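# Flip a clear plastic sheet across an open card holder

## Task

An open card holder rests on the table. On the pages of its strap side there is a clear plastic sheet, attached at the spine the way a page is. Flip this sheet over the spine onto the opposite half so that it ends up flat and fully spread out there. The card holder must stay open and lying flat on the table. At no point may a stack of pages, alone or together with the whole holder, be tilted up steeply; doing so counts as failure. Shortly after you stop, everything has to be at rest, and a result that holds only because the robot is still touching it does not count. Finally, release and move the grippers away.

## Robot and tools

Robot: there are two arms, left_arm and right_arm, and each ends in a parallel two-finger gripper. The names say nothing about which side of a camera image an arm appears on. The fingers point along the gripper's own +z axis and close along its y axis. The reported end_effector_position is the point between the finger pads, under 1 cm behind the tips.

Scene frame: positions in results are in metres. The origin sits at table-top height, midway between the arms and roughly 5 to 10 cm behind the near edge of the table. +x points out over the table, +z points up, and left_arm is on the +y side. Orientation is reported as a quaternion in wxyz order. Printed positions can be off from the true ones, and more so when the arm is stretched far out.

The row layout is shared by every tool. One row holds 14 numbers, each in [-1, 1], covering both arms even if only one is meant to move. The first seven are left_arm: dx, dy, dz, rx, ry, rz, opening. The last seven are right_arm in the same order. dx to rz are an offset, not a pose, and they are expressed in that gripper's own axes. 1.0 stands for 0.6 m of translation or 180 degrees of rotation. rx, ry and rz together form a single rotation vector. The opening is absolute, not an offset: +1 is fully open (0.087 m) and -1 is closed.

execute_actions(actions): actions is a list of up to 15 actions, run one after another. Each action is a table of up to 15 rows, and each row lasts one control step of 1/30 s. If a table has fewer than 15 rows, its last row is held for the remaining steps. Every row's offset is measured from the gripper pose at the start of that action, not from the previous row. For the first action in a call, that start is the last pose any result reported in this scene. An empty list simply returns the current state and images. At each step the commanded pose is clipped to within 70 mm and 16 degrees of the measured pose, and position takes priority over orientation. After an action ends, an arm continues at most to its last clipped pose, so a far target needs further actions. Because of joint friction, the gripper can stop up to about 31 mm short, and an offset smaller than that may produce no motion at all.

move(target, speed, blocking): target is one 14-number row as described above. Its offsets count from the pose in the most recent result that showed one. Each gripper follows a straight line toward its target, turns the shorter way round, and all arms arrive together. Duration is 0.5 to 10 s, and a path that would take longer is cut off at 10 s. speed is the top speed in m/s, from 0.002 to 0.5, default 0.25. Rotation is capped at twice that value in rad/s. The path ignores obstacles and the other arm, and a gripper can lag behind, wander off the path, or go faster than speed when the arm is nearly straight. Faster contact hits harder, and a target set deeper past the contact point pushes harder. The opening is sent at the start. With blocking=false the result comes back after 0.5 s while the arm keeps moving. Until a result shows the move has ended, use wait(0) to check on it or stop to end it; other moves and actions are refused in the meantime. The move: line gives the ending, such as done, off_target, moving, held or fault, plus any limits that acted. If only one arm is named, the other one finished. paced means the pose sent was clipped. held means a safety check blocked steps, and the arm may surge once they are let through. The result also gives each gripper's distance from its target.

wait(seconds, 0 to 10): time passes while the arms hold their last command. A running move continues, and the wait returns early if that move ends. stop: brakes a running move. It needs stopping distance, while the fingers keep moving. zoom_image(camera, region [x0,y0,x1,y1] in pixels, at most 504x504): gives a closer look at the latest image from cam_high, cam_low, cam_left_wrist or cam_right_wrist. All of these images are 504x504. finished_scene(scene): ends the scene and reports whether it succeeded. It cannot be undone.

Reading results: the state line gives each gripper's position and quaternion. Hand target lines show where the controller is currently driving each gripper. grip_measured is the finger opening on the same scale as the command, with an error of up to about 1 mm. The last joint value is the opening in metres. To hold something, command roughly 0.02 below grip_measured, or less below it for a lighter grip. Each pad is limited to about 20 N, though a fast close can push harder. Step readings list positions at some steps, and HELD marks steps where an arm's command was held back. A pose unreachable line means the clearance check changed or blocked that arm's command. FAULT and OVER-TEMPERATURE FAULT lines report stops. Holding a load heats the motors: a warning comes at 75 °C, the arm stops for 10 s at 90 °C, and at 100 °C the arm goes limp and falls.

Cautions: when lifting and swinging the sheet over, pinch it lightly and leave the pages underneath and the holder itself lying flat. Never raise a pile of pages steeply. Do not knock rigid objects off the table. Do not let the arms collide. Keep clear of the bar and plate under the bases, which can rise about 3 cm above the table and give no warning. To keep an arm still, give it the offset back to its pose in the first call and zeros afterwards. Once the sheet lies flat, release it, lift the grippers away, and check that nothing is still moving before you call finished_scene.

Each tool is called after ">>>" as name(argument=value, ...), one argument or row to a line, values as JSON.

## Session

>>> execute_actions(
  actions=[],
)

Scene clock: 0.00 s.
left_arm: end_effector_position=(+0.3613, +0.3146, +0.3639) grip_measured=+0.985 end_effector_quat_wxyz=(+0.724, +0.000, +0.690, -0.001) | right_arm: end_effector_position=(+0.3865, -0.3241, +0.3366) grip_measured=+0.987 end_effector_quat_wxyz=(+0.700, -0.007, +0.714, -0.008)
Joint positions: left_arm=[0.011 1.032 1.041 0.007 0.011 0.01  0.087] | right_arm=[-0.002  1.042  1.061 -0.007  0.011  0.004  0.087]
Joint velocities: left_arm=[ 0.002  0.002  0.017  0.022 -0.022  0.007  0.001] | right_arm=[-0.012 -0.007  0.012 -0.066 -0.037  0.081 -0.   ]
Motor temperatures (°C, as the motors report them): left_arm=[20 21 22 23 25 22] | right_arm=[22 24 21 24 25 24]
Hand target (left_arm): +0.361, +0.315, +0.364; +0.724, +0.000, +0.690, -0.001
Hand target (right_arm): +0.386, -0.324, +0.337; +0.700, -0.007, +0.714, -0.008

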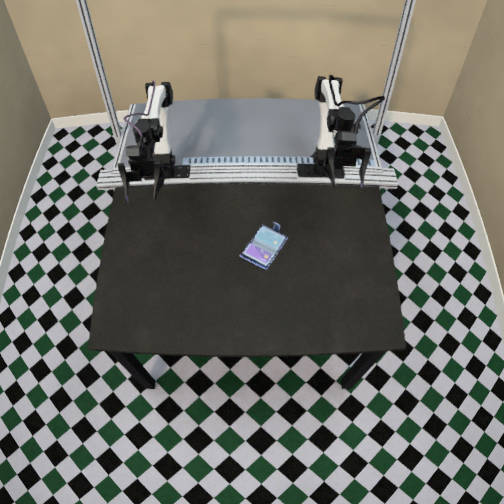

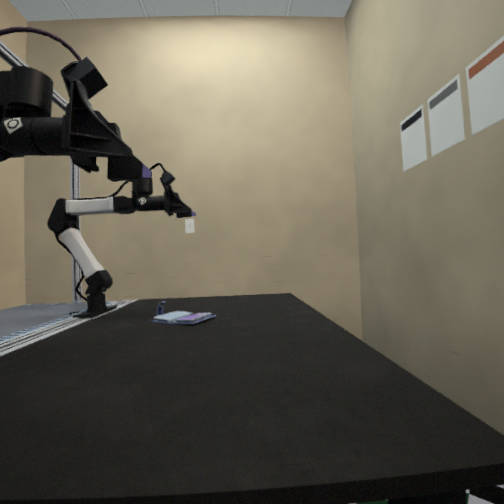

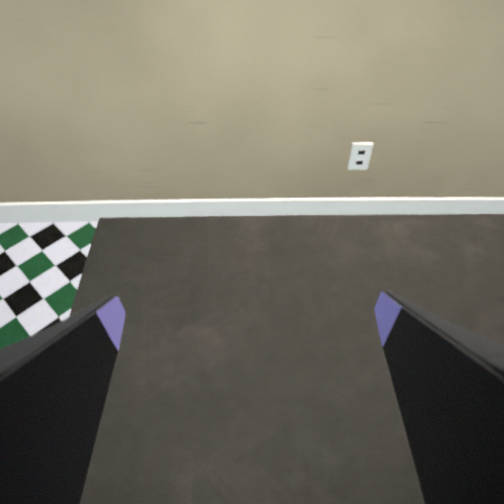

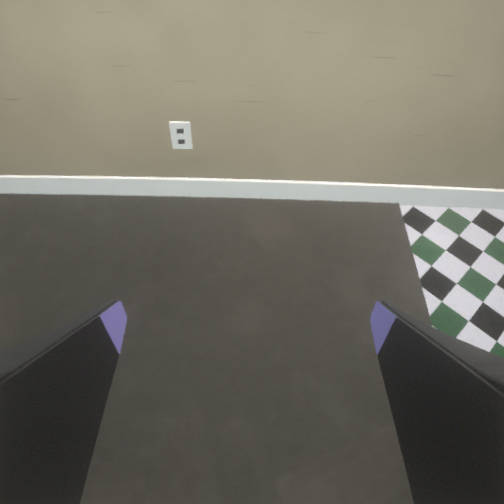

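>>> zoom_image(
  camera="cam_high",
  region=[225,210,305,280],
)

>>> zoom_image(
  camera="cam_low",
  region=[140,290,230,340],
)

Region (225, 210, 305, 280) of cam_high's 504x504 image, scaled by 6.300, with more detail than that image has; it fills the top 441 rows of this view, and the rest is white.

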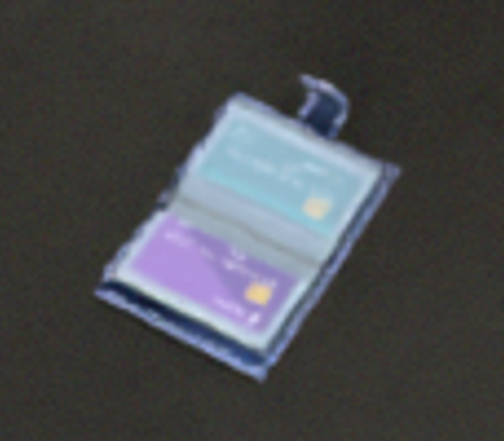

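Region (140, 290, 230, 340) of cam_low's 504x504 image, scaled by 5.600, with more detail than that image has.

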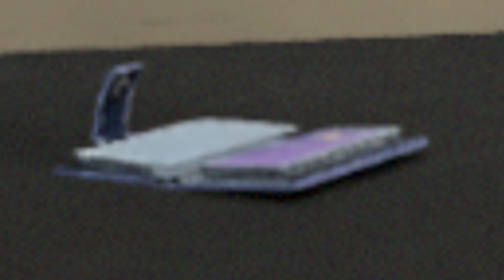

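>>> move(
  target=[0,0,0,0,0,0,1,0,0,0,-0.333,0,0,0.3],
  speed=0.5,
)

>>> move(
  target=[0,0.1,-0.2,0,0,0,1,0.39,0.49,0.38,0,0.3,0,0.3],
  speed=0.4,
)

Scene clock: 12.63 s.
left_arm: end_effector_position=(+0.3613, +0.3146, +0.3639) grip_measured=+0.985 end_effector_quat_wxyz=(+0.724, +0.000, +0.690, -0.001) | right_arm: end_effector_position=(+0.3850, -0.3177, +0.3301) grip_measured=+0.300 end_effector_quat_wxyz=(+0.594, -0.346, +0.633, +0.357)
Joint positions: left_arm=[0.011 1.032 1.041 0.007 0.011 0.01  0.087] | right_arm=[-0.469  1.497  1.369  0.097 -1.499 -0.006  0.057]
Joint velocities: left_arm=[ 0.007 -0.007 -0.012  0.051  0.081  0.037  0.001] | right_arm=[ 0.002 -0.007  0.002 -0.081  0.051  0.051  0.001]
Motor temperatures (°C, as the motors report them): left_arm=[20 21 24 26 25 22] | right_arm=[22 24 23 27 25 24]
Hand target (left_arm): +0.361, +0.315, +0.364; +0.724, +0.000, +0.690, -0.001
Hand target (right_arm): +0.388, -0.323, +0.335; +0.600, -0.356, +0.626, +0.349
Off the commanded pose (left_arm): 0.000 m, 0 deg.
Off the commanded pose (right_arm): 0.009 m, 2 deg.
move: done

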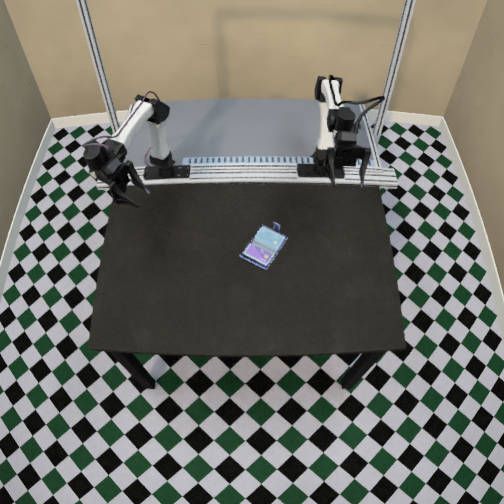

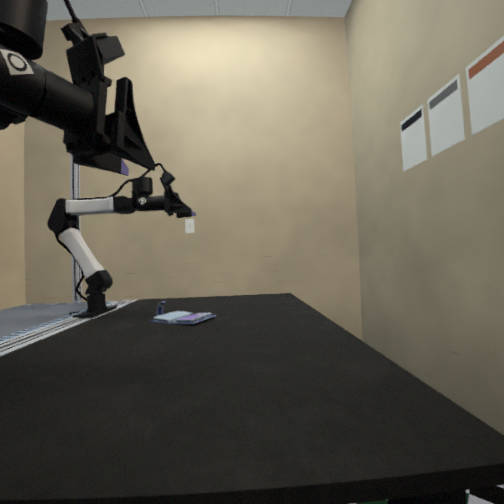

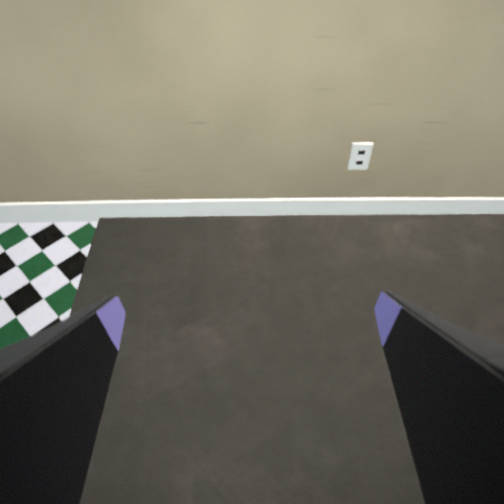

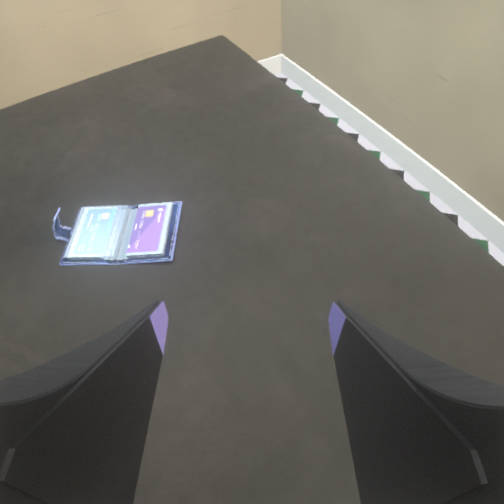

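Scene clock: 14.67 s.
left_arm: end_effector_position=(+0.2444, +0.3727, +0.3680) grip_measured=+0.985 end_effector_quat_wxyz=(+0.730, +0.008, +0.683, +0.008) | right_arm: end_effector_position=(+0.2310, +0.0227, +0.1013) grip_measured=+0.300 end_effector_quat_wxyz=(+0.251, -0.472, +0.828, +0.168)
Joint positions: left_arm=[ 0.603  0.67   0.964 -0.254  0.602  0.01   0.087] | right_arm=[ 0.954  1.703  1.4   -0.62  -0.072 -0.053  0.057]
Joint velocities: left_arm=[-0.007 -0.012  0.007  0.095  0.007 -0.007  0.001] | right_arm=[-0.022 -0.017  0.002 -0.022 -0.037  0.081 -0.001]
Motor temperatures (°C, as the motors report them): left_arm=[20 21 24 26 25 22] | right_arm=[22 24 24 27 25 24]
Hand target (left_arm): +0.242, +0.372, +0.358; +0.723, +0.003, +0.691, +0.002
Hand target (right_arm): +0.231, +0.024, +0.102; +0.247, -0.470, +0.832, +0.164
Off the commanded pose (left_arm): 0.011 m, 2 deg.
Off the commanded pose (right_arm): 0.004 m, 2 deg.
move: off_target (left_arm); limits=paced

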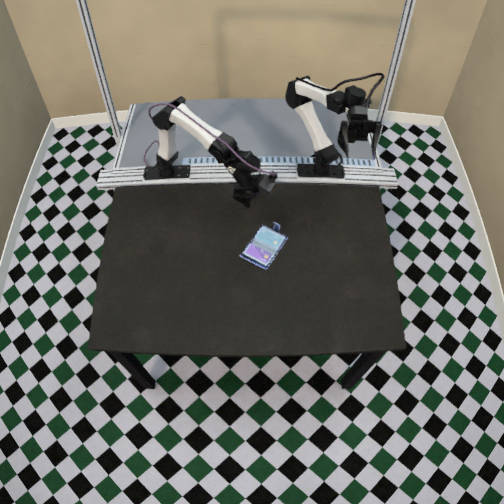

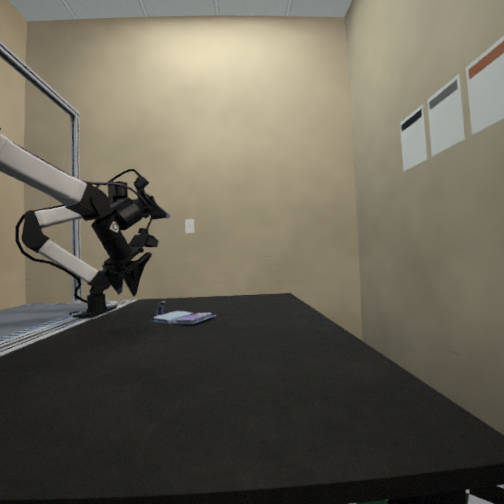

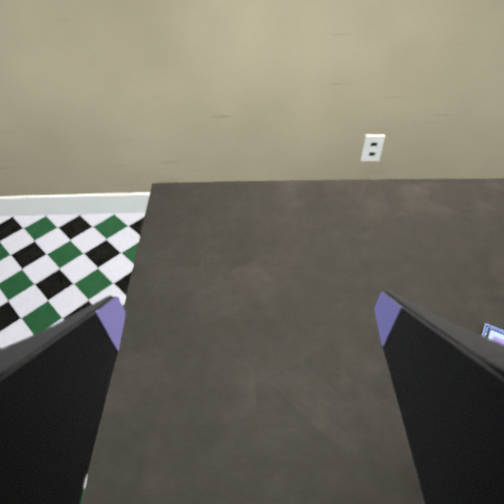

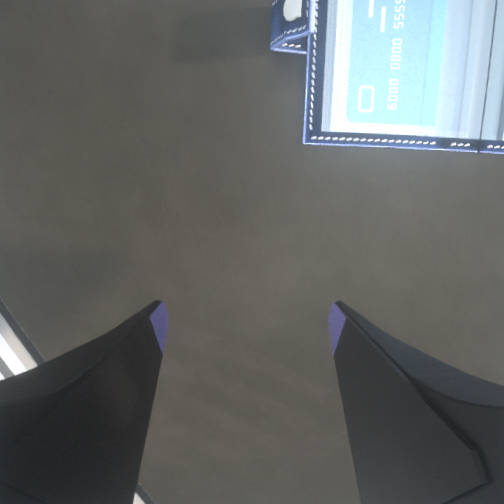

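>>> move(
  target=[0,0,0,0,0,0,1,-0.085,-0.13,0.17,0,0,-0.02,0.3],
)

Scene clock: 18.90 s.
left_arm: end_effector_position=(+0.2444, +0.3725, +0.3680) grip_measured=+0.985 end_effector_quat_wxyz=(+0.730, +0.008, +0.683, +0.008) | right_arm: end_effector_position=(+0.3435, +0.0735, +0.0431) grip_measured=+0.300 end_effector_quat_wxyz=(+0.262, -0.495, +0.813, +0.159)
Joint positions: left_arm=[ 0.603  0.67   0.964 -0.254  0.603  0.01   0.087] | right_arm=[ 0.823  2.157  1.807 -0.574 -0.143 -0.217  0.057]
Joint velocities: left_arm=[-0.007  0.007 -0.007  0.022  0.051 -0.007 -0.   ] | right_arm=[ 0.007 -0.002  0.002 -0.095  0.007 -0.037  0.001]
Motor temperatures (°C, as the motors report them): left_arm=[20 21 24 27 25 22] | right_arm=[22 25 24 27 25 24]
Hand target (left_arm): +0.244, +0.373, +0.368; +0.730, +0.008, +0.683, +0.008
Hand target (right_arm): +0.346, +0.073, +0.043; +0.257, -0.498, +0.813, +0.159
Off the commanded pose (left_arm): 0.000 m, 0 deg.
Off the commanded pose (right_arm): 0.003 m, 1 deg.
move: done

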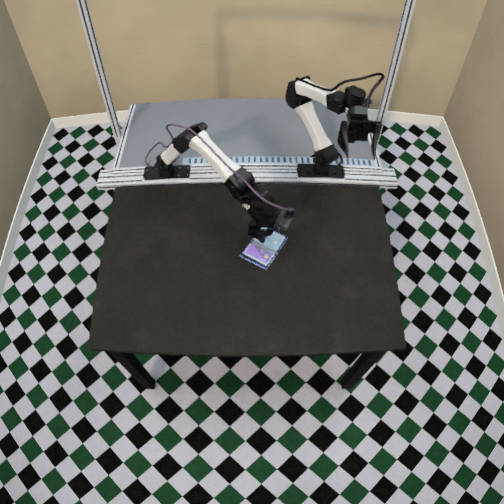

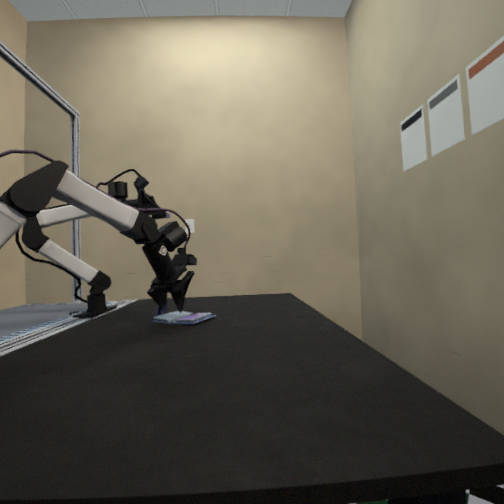

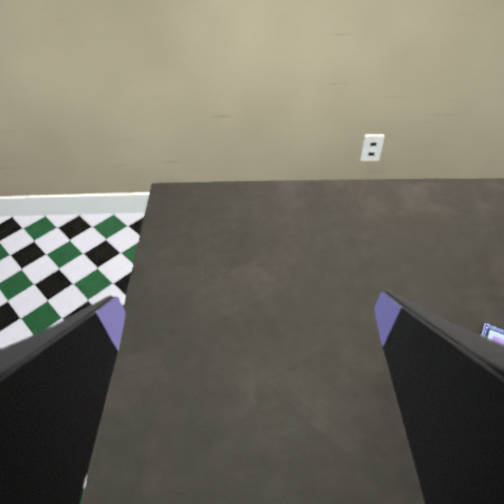

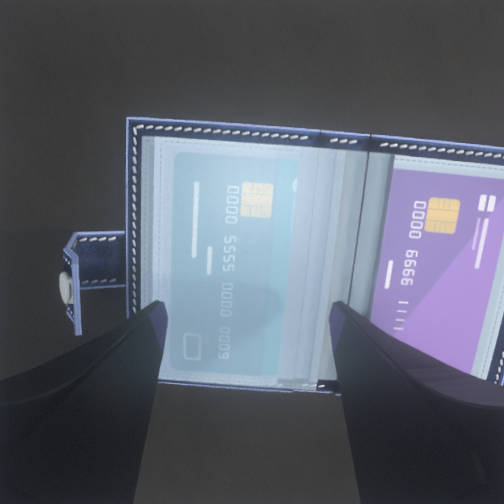

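>>> move(
  target=[0,0,0,0,0,0,1,0.027,0.014,0.04,0,0,0,-0.1],
  speed=0.04,
)

>>> execute_actions(
  actions=[
    [[0,0,0,0,0,0,1,0.004,0,0.006,0,0,0,-0.3]],
    [[0,0,0,0,0,0,1,0.004,0,0.006,0,0,0,-0.55]],
  ],
)

>>> zoom_image(
  camera="cam_low",
  region=[140,280,230,340],
)

Scene clock: 22.80 s.
left_arm: end_effector_position=(+0.2444, +0.3725, +0.3680) grip_measured=+0.985 end_effector_quat_wxyz=(+0.730, +0.008, +0.683, +0.008) | right_arm: end_effector_position=(+0.3479, +0.0782, +0.0335) grip_measured=-0.100 end_effector_quat_wxyz=(+0.280, -0.491, +0.809, +0.164)
Joint positions: left_arm=[ 0.603  0.67   0.964 -0.254  0.603  0.01   0.087] | right_arm=[ 0.823  2.157  1.75  -0.477 -0.141 -0.213  0.039]
Joint velocities: left_arm=[ 0.007 -0.012 -0.012  0.037 -0.022 -0.066 -0.001] | right_arm=[ 0.002 -0.007  0.002 -0.022  0.022 -0.037 -0.001]
Motor temperatures (°C, as the motors report them): left_arm=[20 21 24 27 25 22] | right_arm=[22 27 25 27 25 24]
Hand target (left_arm): +0.244, +0.373, +0.368; +0.730, +0.008, +0.683, +0.008
Hand target (right_arm): +0.336, +0.078, +0.015; +0.262, -0.495, +0.813, +0.159
Off the commanded pose (left_arm): 0.000 m, 0 deg.
Off the commanded pose (right_arm): 0.022 m, 2 deg.
move: off_target (right_arm)

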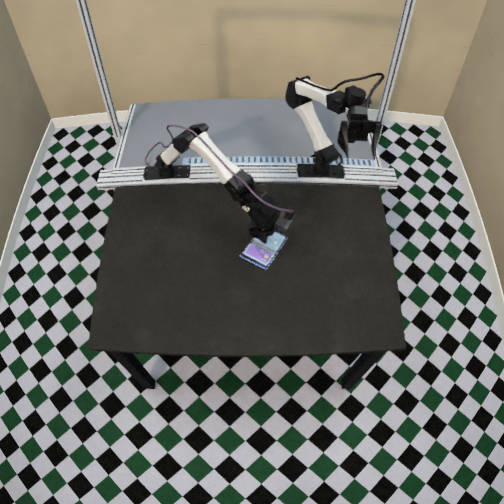

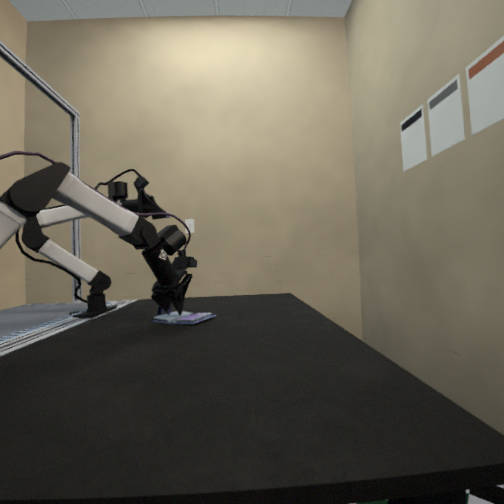

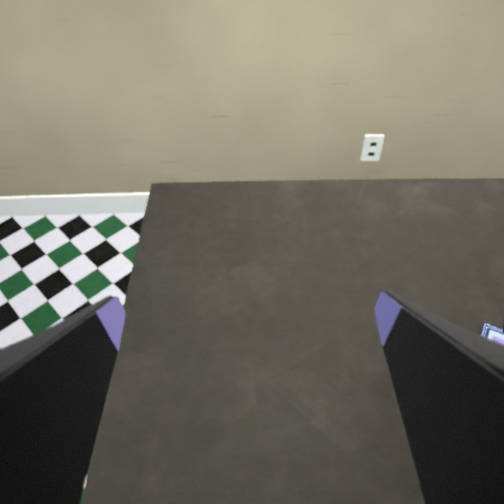

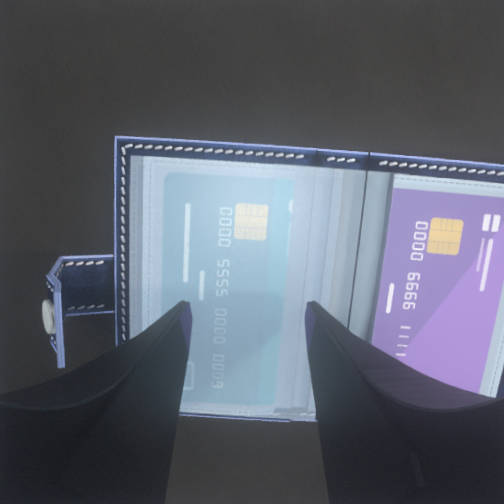

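Scene clock: 23.80 s.
left_arm: end_effector_position=(+0.2444, +0.3725, +0.3680) grip_measured=+0.985 end_effector_quat_wxyz=(+0.730, +0.008, +0.683, +0.008) | right_arm: end_effector_position=(+0.3496, +0.0800, +0.0348) grip_measured=-0.550 end_effector_quat_wxyz=(+0.285, -0.490, +0.807, +0.165)
Joint positions: left_arm=[ 0.603  0.67   0.964 -0.254  0.603  0.01   0.087] | right_arm=[ 0.823  2.157  1.75  -0.466 -0.141 -0.213  0.02 ]
Joint velocities: left_arm=[-0.012 -0.012 -0.012  0.022  0.051  0.11   0.   ] | right_arm=[-0.007 -0.012 -0.007  0.066  0.081 -0.037 -0.   ]
Motor temperatures (°C, as the motors report them): left_arm=[20 21 24 27 25 22] | right_arm=[22 28 25 27 25 24]
Hand target (left_arm): +0.244, +0.373, +0.368; +0.730, +0.008, +0.683, +0.008
Hand target (right_arm): +0.349, +0.079, +0.030; +0.283, -0.491, +0.808, +0.165
Off the commanded pose (left_arm): 0.000 m, 0 deg.
Off the commanded pose (right_arm): 0.005 m, 0 deg.
Step readings (end_effector_position; steps 1 to 15: 1st action; 16 to 30: 2nd action):
0: left_arm (+0.2444, +0.3725, +0.3680) | right_arm (+0.3479, +0.0782, +0.0335)
1: left_arm (+0.2444, +0.3725, +0.3680) | right_arm (+0.3481, +0.0783, +0.0336)
2: left_arm (+0.2444, +0.3725, +0.3680) | right_arm (+0.3482, +0.0785, +0.0337)
4: left_arm (+0.2444, +0.3725, +0.3680) | right_arm (+0.3485, +0.0788, +0.0339)
8: left_arm (+0.2444, +0.3725, +0.3680) | right_arm (+0.3487, +0.0790, +0.0341)
15: left_arm (+0.2444, +0.3725, +0.3680) | right_arm (+0.3488, +0.0792, +0.0342)
16: left_arm (+0.2444, +0.3725, +0.3680) | right_arm (+0.3489, +0.0792, +0.0342)
17: left_arm (+0.2444, +0.3725, +0.3680) | right_arm (+0.3490, +0.0794, +0.0344)
19: left_arm (+0.2444, +0.3725, +0.3680) | right_arm (+0.3493, +0.0797, +0.0346)
23: left_arm (+0.2444, +0.3725, +0.3680) | right_arm (+0.3495, +0.0799, +0.0347)
30: end_effector_position above

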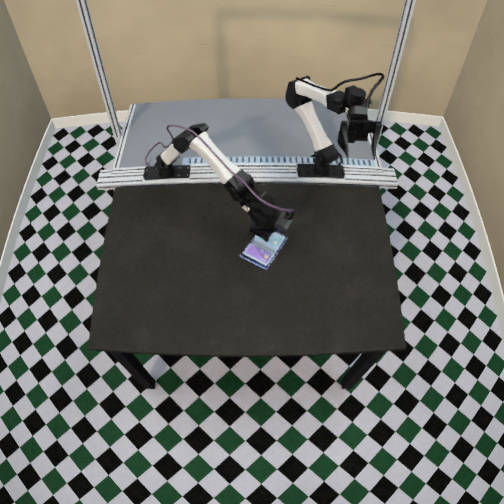

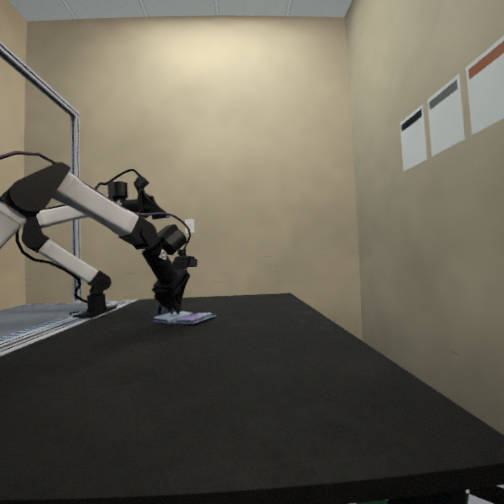

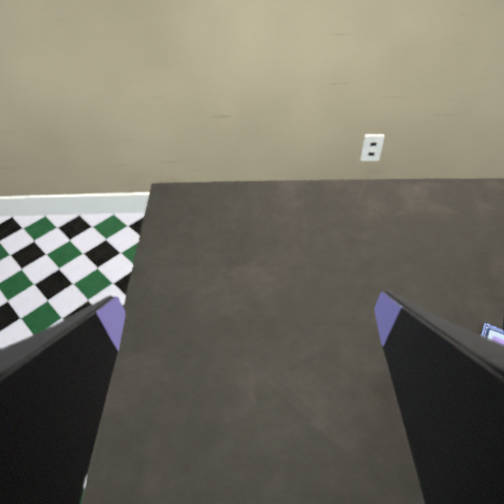

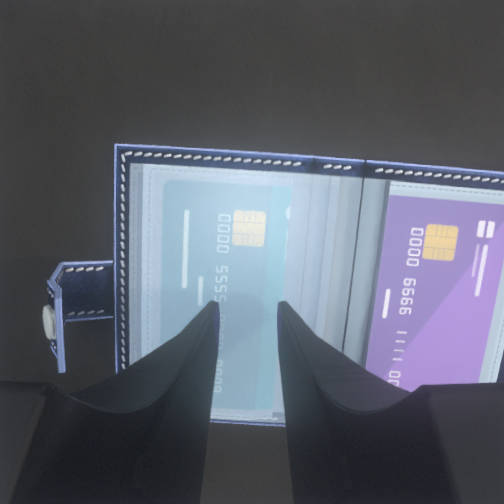

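Region (140, 280, 230, 340) of cam_low's 504x504 image, scaled by 5.600, with more detail than that image has.

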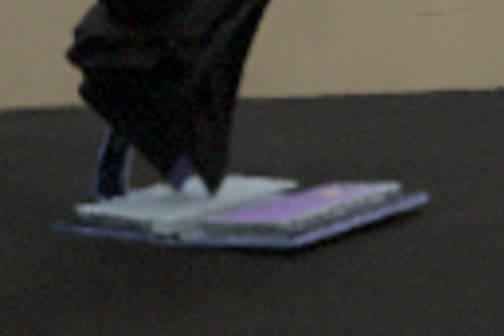

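Joint friction; not touching yet.

>>> execute_actions(
  actions=[
    [[0,0,0,0,0,0,1,0.04,0.03,0.04,0,0.03,0,0.1]],
    [[0,0,0,0,0,0,1,0.025,0,0.025,0,0.01,0,0.1]],
    [[0,0,0,0,0,0,1,0.025,0,0.025,0,0.01,0,-0.2]],
    [[0,0,0,0,0,0,1,0.025,0,0.025,0,0.01,0,-0.5]],
  ],
)

>>> zoom_image(
  camera="cam_low",
  region=[140,280,230,340],
)

Scene clock: 28.27 s.
left_arm: end_effector_position=(+0.2444, +0.3725, +0.3680) grip_measured=+0.985 end_effector_quat_wxyz=(+0.730, +0.008, +0.683, +0.008) | right_arm: end_effector_position=(+0.3534, +0.0878, +0.0326) grip_measured=-0.499 end_effector_quat_wxyz=(+0.299, -0.486, +0.807, +0.154)
Joint positions: left_arm=[ 0.603  0.67   0.964 -0.254  0.603  0.01   0.087] | right_arm=[ 0.839  2.176  1.762 -0.439 -0.099 -0.202  0.022]
Joint velocities: left_arm=[-0.002 -0.002  0.012  0.037 -0.022  0.007 -0.   ] | right_arm=[-0.007  0.002 -0.007  0.095  0.037 -0.037 -0.002]
Motor temperatures (°C, as the motors report them): left_arm=[20 21 25 27 25 22] | right_arm=[22 29 25 28 25 24]
Hand target (left_arm): +0.244, +0.373, +0.368; +0.730, +0.008, +0.683, +0.008
Hand target (right_arm): +0.352, +0.084, +0.012; +0.284, -0.489, +0.812, +0.145
Off the commanded pose (left_arm): 0.000 m, 0 deg.
Off the commanded pose (right_arm): 0.021 m, 2 deg.
Step readings (end_effector_position; steps 1 to 15: 1st action; 16 to 30: 2nd action; 31 to 45: 3rd action; 46 to 60: 4th action):
0: left_arm (+0.2444, +0.3725, +0.3680) | right_arm (+0.3497, +0.0801, +0.0349)
1: left_arm (+0.2444, +0.3725, +0.3680) | right_arm (+0.3493, +0.0800, +0.0328)
2: left_arm (+0.2444, +0.3725, +0.3680) | right_arm (+0.3488, +0.0803, +0.0304)
4: left_arm (+0.2444, +0.3725, +0.3680) | right_arm (+0.3509, +0.0819, +0.0322)
8: left_arm (+0.2444, +0.3725, +0.3680) | right_arm (+0.3505, +0.0833, +0.0311)
15: left_arm (+0.2444, +0.3725, +0.3680) | right_arm (+0.3505, +0.0833, +0.0311)
16: left_arm (+0.2444, +0.3725, +0.3680) | right_arm (+0.3508, +0.0837, +0.0314)
17: left_arm (+0.2444, +0.3725, +0.3680) | right_arm (+0.3513, +0.0842, +0.0318)
19: left_arm (+0.2444, +0.3725, +0.3680) | right_arm (+0.3516, +0.0847, +0.0321)
23: left_arm (+0.2444, +0.3725, +0.3680) | right_arm (+0.3516, +0.0847, +0.0321)
30: left_arm (+0.2444, +0.3725, +0.3680) | right_arm (+0.3516, +0.0847, +0.0321)
31: left_arm (+0.2444, +0.3725, +0.3680) | right_arm (+0.3515, +0.0853, +0.0323)
32: left_arm (+0.2444, +0.3725, +0.3680) | right_arm (+0.3520, +0.0860, +0.0328)
34: left_arm (+0.2444, +0.3725, +0.3680) | right_arm (+0.3523, +0.0865, +0.0331)
38: left_arm (+0.2444, +0.3725, +0.3680) | right_arm (+0.3523, +0.0866, +0.0332)
45: left_arm (+0.2444, +0.3725, +0.3680) | right_arm (+0.3523, +0.0866, +0.0332)
46: left_arm (+0.2444, +0.3725, +0.3680) | right_arm (+0.3525, +0.0868, +0.0333)
47: left_arm (+0.2444, +0.3725, +0.3680) | right_arm (+0.3527, +0.0870, +0.0330)
49: left_arm (+0.2444, +0.3725, +0.3680) | right_arm (+0.3530, +0.0874, +0.0323)
53: left_arm (+0.2444, +0.3725, +0.3680) | right_arm (+0.3533, +0.0877, +0.0325)
60: end_effector_position above

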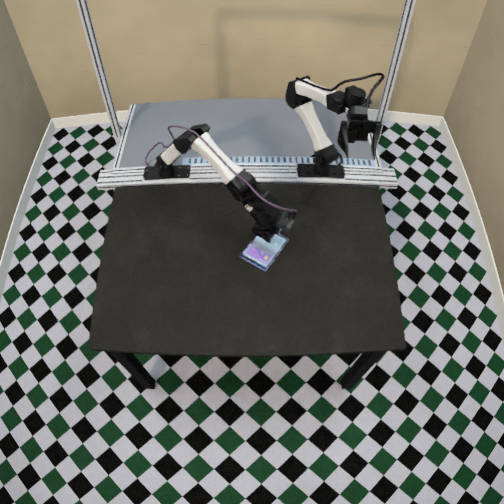

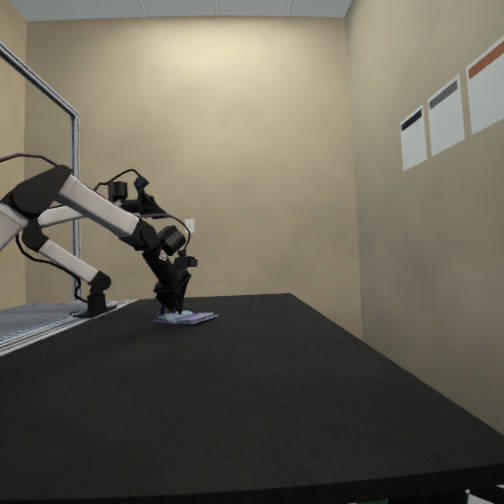

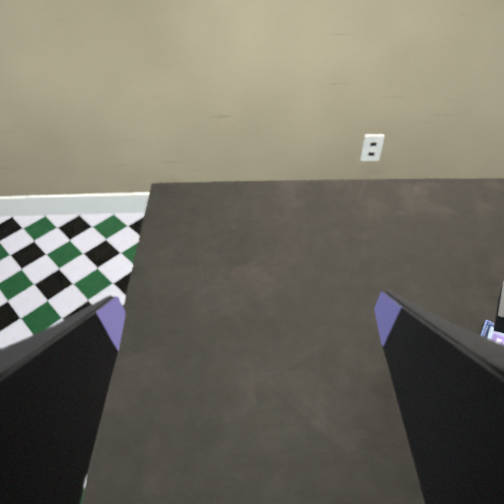

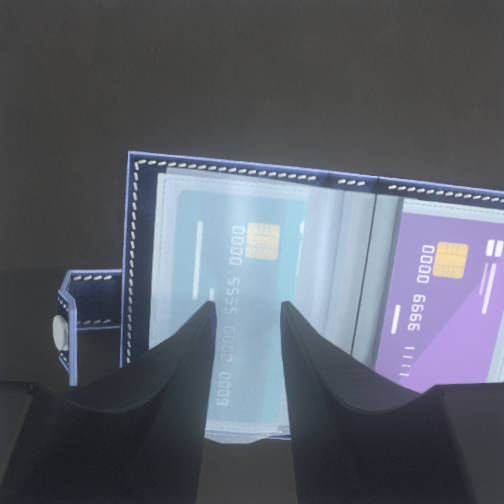

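Region (140, 280, 230, 340) of cam_low's 504x504 image, scaled by 5.600, with more detail than that image has.

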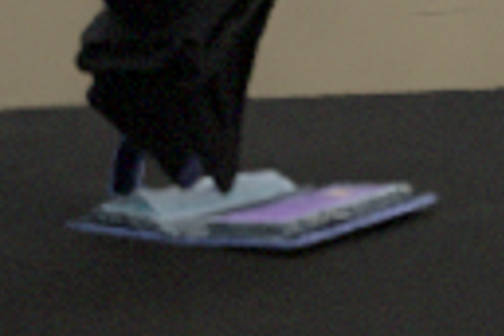

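>>> execute_actions(
  actions=[
    [[0,0,0,0,0,0,1,0.025,0,0.025,0,0.01,0,-0.75]],
    [[0,0,0,0,0,0,1,0.025,0,0.025,0,0.01,0,-1]],
  ],
)

>>> move(
  target=[0,0,0,0,0,0,1,-0.032,-0.06,-0.04,0,0,0,-1],
  speed=0.05,
)

>>> zoom_image(
  camera="cam_low",
  region=[140,280,230,340],
)

Scene clock: 31.83 s.
left_arm: end_effector_position=(+0.2444, +0.3725, +0.3680) grip_measured=+0.985 end_effector_quat_wxyz=(+0.730, +0.008, +0.683, +0.008) | right_arm: end_effector_position=(+0.3554, +0.0898, +0.0331) grip_measured=-1.000 end_effector_quat_wxyz=(+0.304, -0.485, +0.805, +0.155)
Joint positions: left_arm=[ 0.603  0.67   0.964 -0.254  0.603  0.01   0.087] | right_arm=[ 0.839  2.178  1.762 -0.425 -0.099 -0.202  0.   ]
Joint velocities: left_arm=[-0.002  0.002  0.012  0.051 -0.007 -0.066  0.   ] | right_arm=[ 0.002  0.007 -0.007 -0.051 -0.095  0.051  0.   ]
Motor temperatures (°C, as the motors report them): left_arm=[20 21 25 28 25 22] | right_arm=[22 30 25 28 25 24]
Hand target (left_arm): +0.244, +0.373, +0.368; +0.730, +0.008, +0.683, +0.008
Hand target (right_arm): +0.354, +0.087, +0.012; +0.289, -0.488, +0.810, +0.147
Off the commanded pose (left_arm): 0.000 m, 0 deg.
Off the commanded pose (right_arm): 0.022 m, 2 deg.
Step readings (end_effector_position; steps 1 to 15: 1st action; 16 to 30: 2nd action):
0: left_arm (+0.2444, +0.3725, +0.3680) | right_arm (+0.3534, +0.0878, +0.0326)
1: left_arm (+0.2444, +0.3725, +0.3680) | right_arm (+0.3535, +0.0880, +0.0327)
2: left_arm (+0.2444, +0.3725, +0.3680) | right_arm (+0.3540, +0.0885, +0.0331)
4: left_arm (+0.2444, +0.3725, +0.3680) | right_arm (+0.3543, +0.0888, +0.0328)
8: left_arm (+0.2444, +0.3725, +0.3680) | right_arm (+0.3546, +0.0891, +0.0325)
15: left_arm (+0.2444, +0.3725, +0.3680) | right_arm (+0.3546, +0.0892, +0.0325)
16: left_arm (+0.2444, +0.3725, +0.3680) | right_arm (+0.3548, +0.0894, +0.0326)
17: left_arm (+0.2444, +0.3725, +0.3680) | right_arm (+0.3551, +0.0896, +0.0328)
19: left_arm (+0.2444, +0.3725, +0.3680) | right_arm (+0.3553, +0.0897, +0.0330)
23: left_arm (+0.2444, +0.3725, +0.3680) | right_arm (+0.3554, +0.0898, +0.0331)
30: end_effector_position above

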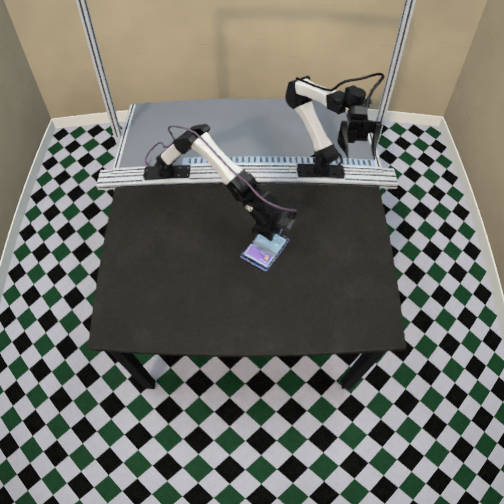

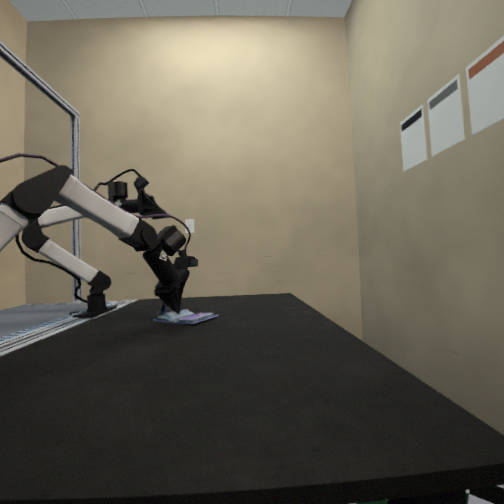

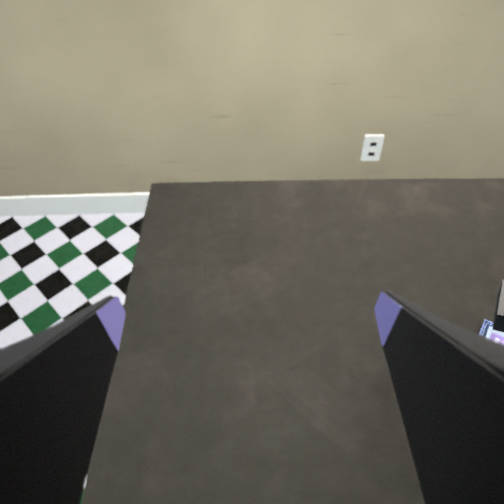

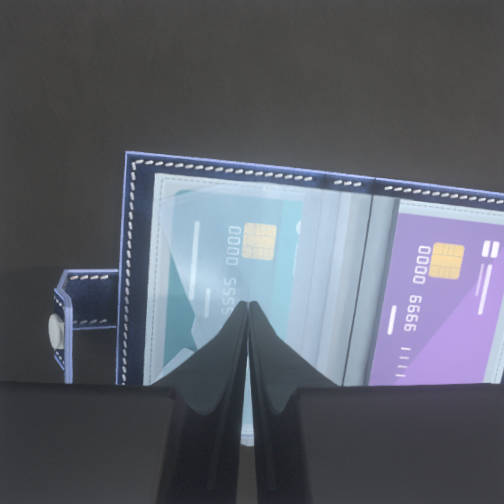

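Scene clock: 33.27 s.
left_arm: end_effector_position=(+0.2444, +0.3725, +0.3680) grip_measured=+0.985 end_effector_quat_wxyz=(+0.730, +0.008, +0.683, +0.008) | right_arm: end_effector_position=(+0.3807, +0.0734, +0.0643) grip_measured=-1.000 end_effector_quat_wxyz=(+0.306, -0.484, +0.805, +0.154)
Joint positions: left_arm=[ 0.603  0.67   0.964 -0.254  0.603  0.01   0.087] | right_arm=[ 0.778  2.178  1.888 -0.553 -0.136 -0.246  0.   ]
Joint velocities: left_arm=[ 0.002 -0.007  0.007  0.007 -0.007  0.007 -0.   ] | right_arm=[-0.007  0.007  0.012 -0.007  0.051  0.037  0.   ]
Motor temperatures (°C, as the motors report them): left_arm=[20 21 25 28 25 22] | right_arm=[22 31 26 28 25 24]
Hand target (left_arm): +0.244, +0.373, +0.368; +0.730, +0.008, +0.683, +0.008
Hand target (right_arm): +0.385, +0.072, +0.065; +0.304, -0.486, +0.805, +0.155
Off the commanded pose (left_arm): 0.000 m, 0 deg.
Off the commanded pose (right_arm): 0.005 m, 0 deg.
move: done

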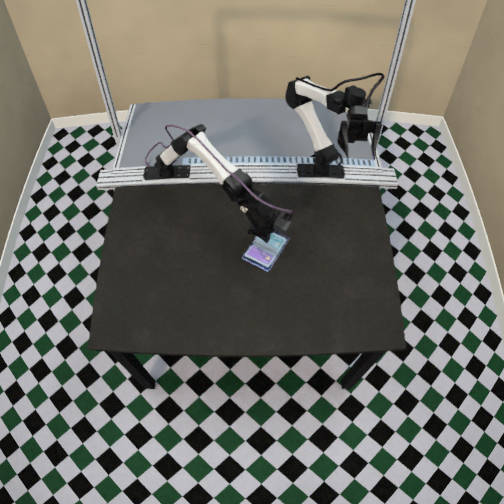

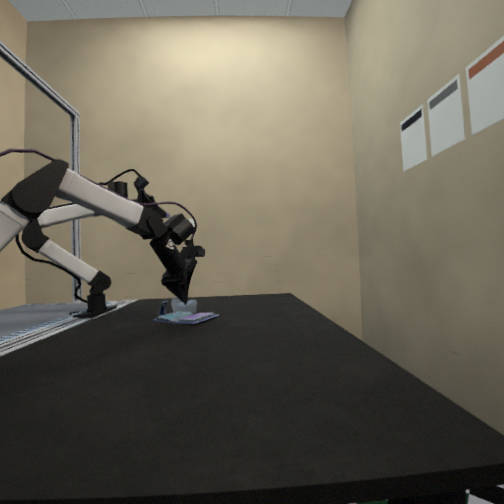

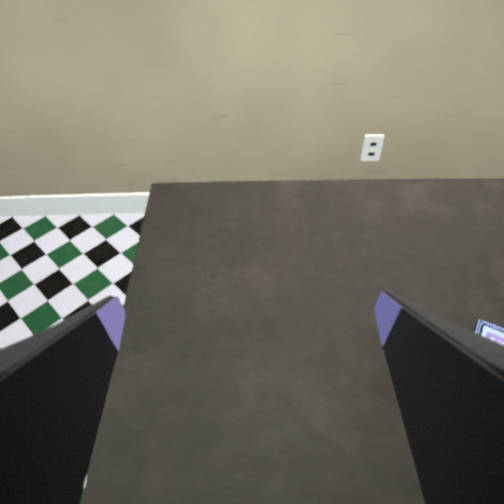

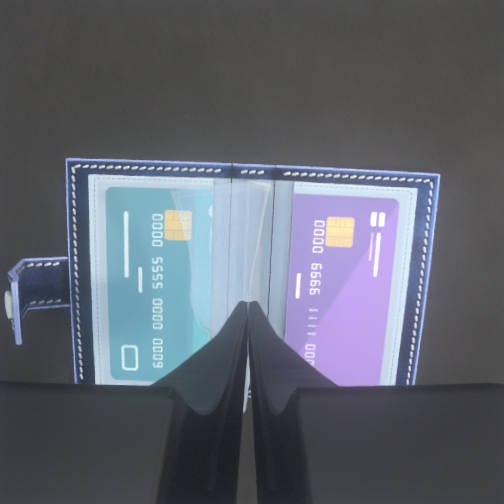

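Region (140, 280, 230, 340) of cam_low's 504x504 image, scaled by 5.600, with more detail than that image has.

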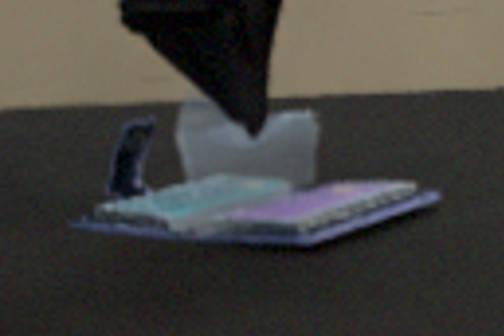

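Carry over, then open wide so the flap is freed.

>>> move(
  target=[0,0,0,0,0,0,1,0.03,-0.07,0.025,0,0,0,-1],
  speed=0.05,
)

>>> execute_actions(
  actions=[
    [[0,0,0,0,0,0,1,0,0,0,0,0,0,1]],
    [[0,0,0,0,0,0,1,0,0,0,0,0,0,1]],
  ],
)

>>> zoom_image(
  camera="cam_low",
  region=[140,280,230,340],
)

Scene clock: 37.10 s.
left_arm: end_effector_position=(+0.2444, +0.3725, +0.3680) grip_measured=+0.985 end_effector_quat_wxyz=(+0.730, +0.008, +0.683, +0.008) | right_arm: end_effector_position=(+0.4111, +0.0502, +0.0483) grip_measured=-1.000 end_effector_quat_wxyz=(+0.307, -0.482, +0.806, +0.153)
Joint positions: left_arm=[ 0.603  0.67   0.964 -0.254  0.603  0.01   0.087] | right_arm=[ 0.7    2.216  1.888 -0.524 -0.183 -0.303  0.   ]
Joint velocities: left_arm=[ 0.002 -0.007 -0.002 -0.007 -0.007 -0.066 -0.001] | right_arm=[-0.012 -0.002 -0.002  0.022 -0.051 -0.066  0.   ]
Motor temperatures (°C, as the motors report them): left_arm=[20 21 25 28 25 22] | right_arm=[22 32 26 28 25 24]
Hand target (left_arm): +0.244, +0.373, +0.368; +0.730, +0.008, +0.683, +0.008
Hand target (right_arm): +0.416, +0.049, +0.043; +0.306, -0.484, +0.805, +0.154
Off the commanded pose (left_arm): 0.000 m, 0 deg.
Off the commanded pose (right_arm): 0.007 m, 0 deg.
move: done

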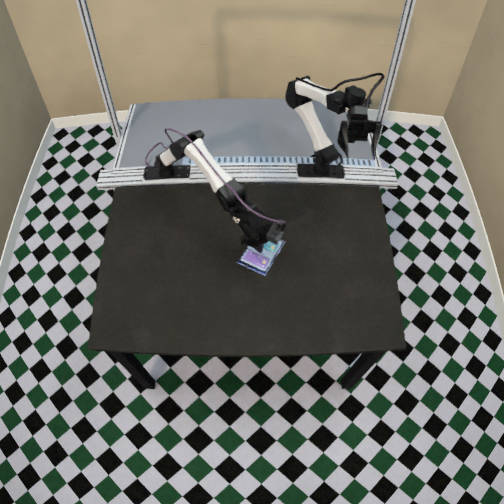

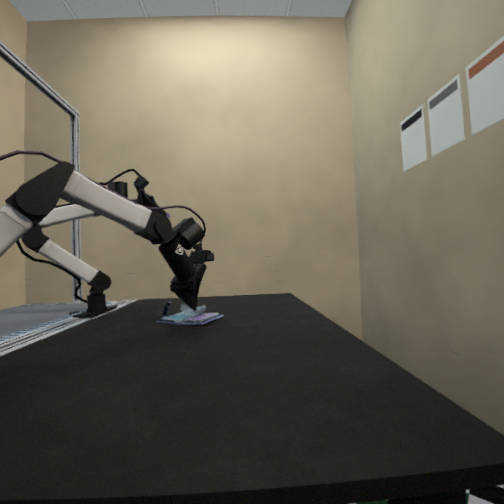

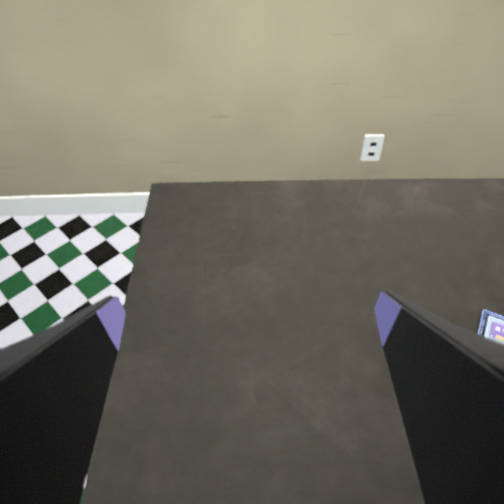

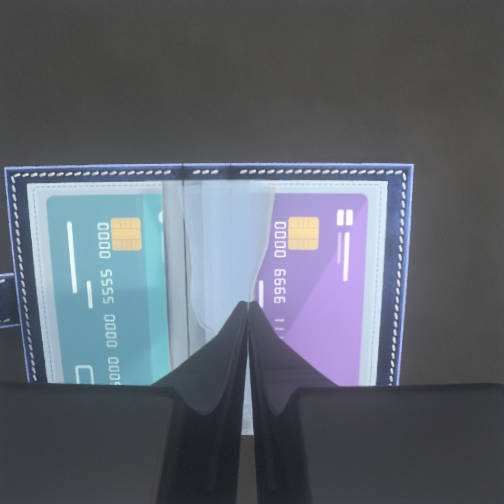

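Scene clock: 38.10 s.
left_arm: end_effector_position=(+0.2444, +0.3725, +0.3680) grip_measured=+0.985 end_effector_quat_wxyz=(+0.730, +0.008, +0.683, +0.008) | right_arm: end_effector_position=(+0.4110, +0.0503, +0.0483) grip_measured=+0.987 end_effector_quat_wxyz=(+0.307, -0.482, +0.806, +0.153)
Joint positions: left_arm=[ 0.603  0.67   0.964 -0.254  0.603  0.01   0.087] | right_arm=[ 0.7    2.216  1.888 -0.524 -0.184 -0.303  0.087]
Joint velocities: left_arm=[-0.017  0.002 -0.007  0.081 -0.007  0.051 -0.   ] | right_arm=[-0.012 -0.012  0.007  0.007 -0.022  0.037 -0.   ]
Motor temperatures (°C, as the motors report them): left_arm=[20 21 25 28 25 22] | right_arm=[22 33 26 28 25 24]
Hand target (left_arm): +0.244, +0.373, +0.368; +0.730, +0.008, +0.683, +0.008
Hand target (right_arm): +0.411, +0.050, +0.048; +0.307, -0.482, +0.806, +0.153
Off the commanded pose (left_arm): 0.000 m, 0 deg.
Off the commanded pose (right_arm): 0.000 m, 0 deg.
Step readings (end_effector_position; steps 1 to 15: 1st action; 16 to 30: 2nd action):
0: left_arm (+0.2444, +0.3725, +0.3680) | right_arm (+0.4111, +0.0502, +0.0483)
1: left_arm (+0.2444, +0.3725, +0.3680) | right_arm (+0.4110, +0.0503, +0.0483)
2: left_arm (+0.2444, +0.3725, +0.3680) | right_arm (+0.4110, +0.0503, +0.0483)
4: left_arm (+0.2444, +0.3725, +0.3680) | right_arm (+0.4110, +0.0503, +0.0483)
8: left_arm (+0.2444, +0.3725, +0.3680) | right_arm (+0.4110, +0.0503, +0.0483)
15: left_arm (+0.2444, +0.3725, +0.3680) | right_arm (+0.4110, +0.0503, +0.0483)
16: left_arm (+0.2444, +0.3725, +0.3680) | right_arm (+0.4110, +0.0503, +0.0483)
17: left_arm (+0.2444, +0.3725, +0.3680) | right_arm (+0.4110, +0.0503, +0.0483)
19: left_arm (+0.2444, +0.3725, +0.3680) | right_arm (+0.4110, +0.0503, +0.0483)
23: left_arm (+0.2444, +0.3725, +0.3680) | right_arm (+0.4110, +0.0503, +0.0483)
30: end_effector_position above

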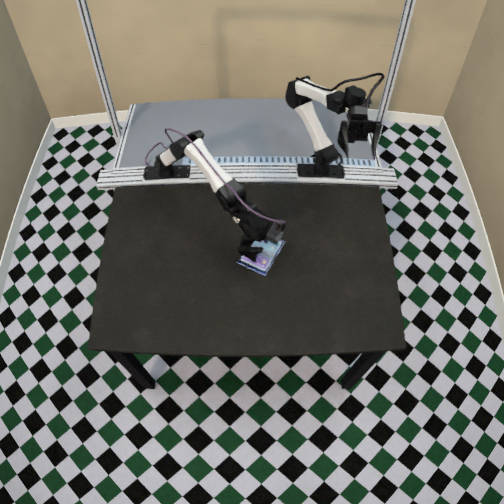

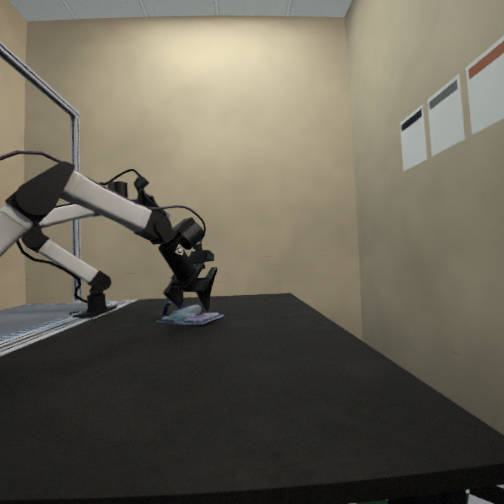

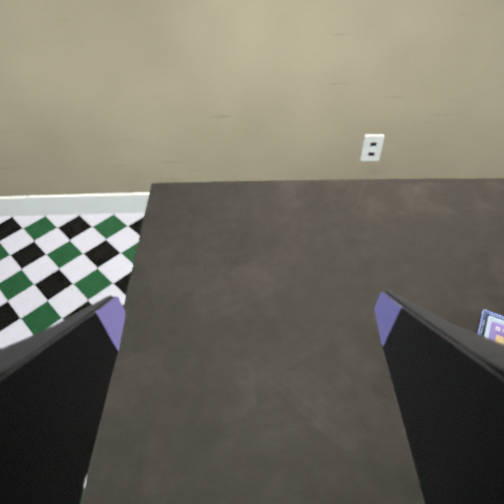

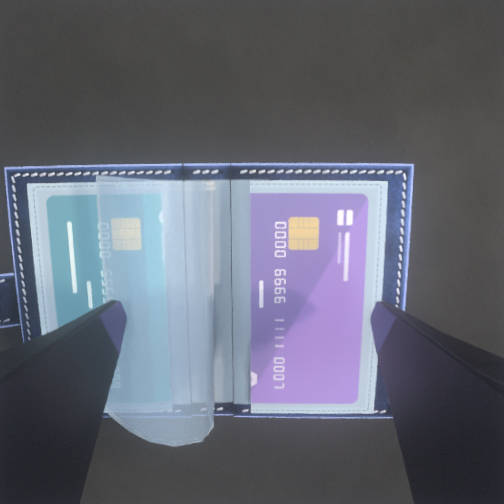

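Region (140, 280, 230, 340) of cam_low's 504x504 image, scaled by 5.600, with more detail than that image has.

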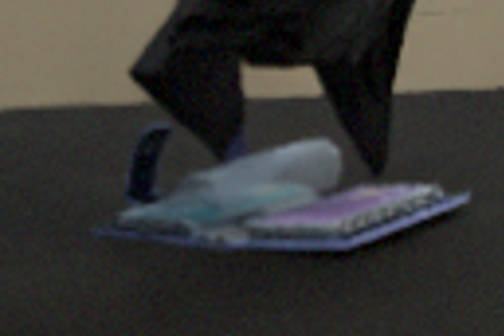

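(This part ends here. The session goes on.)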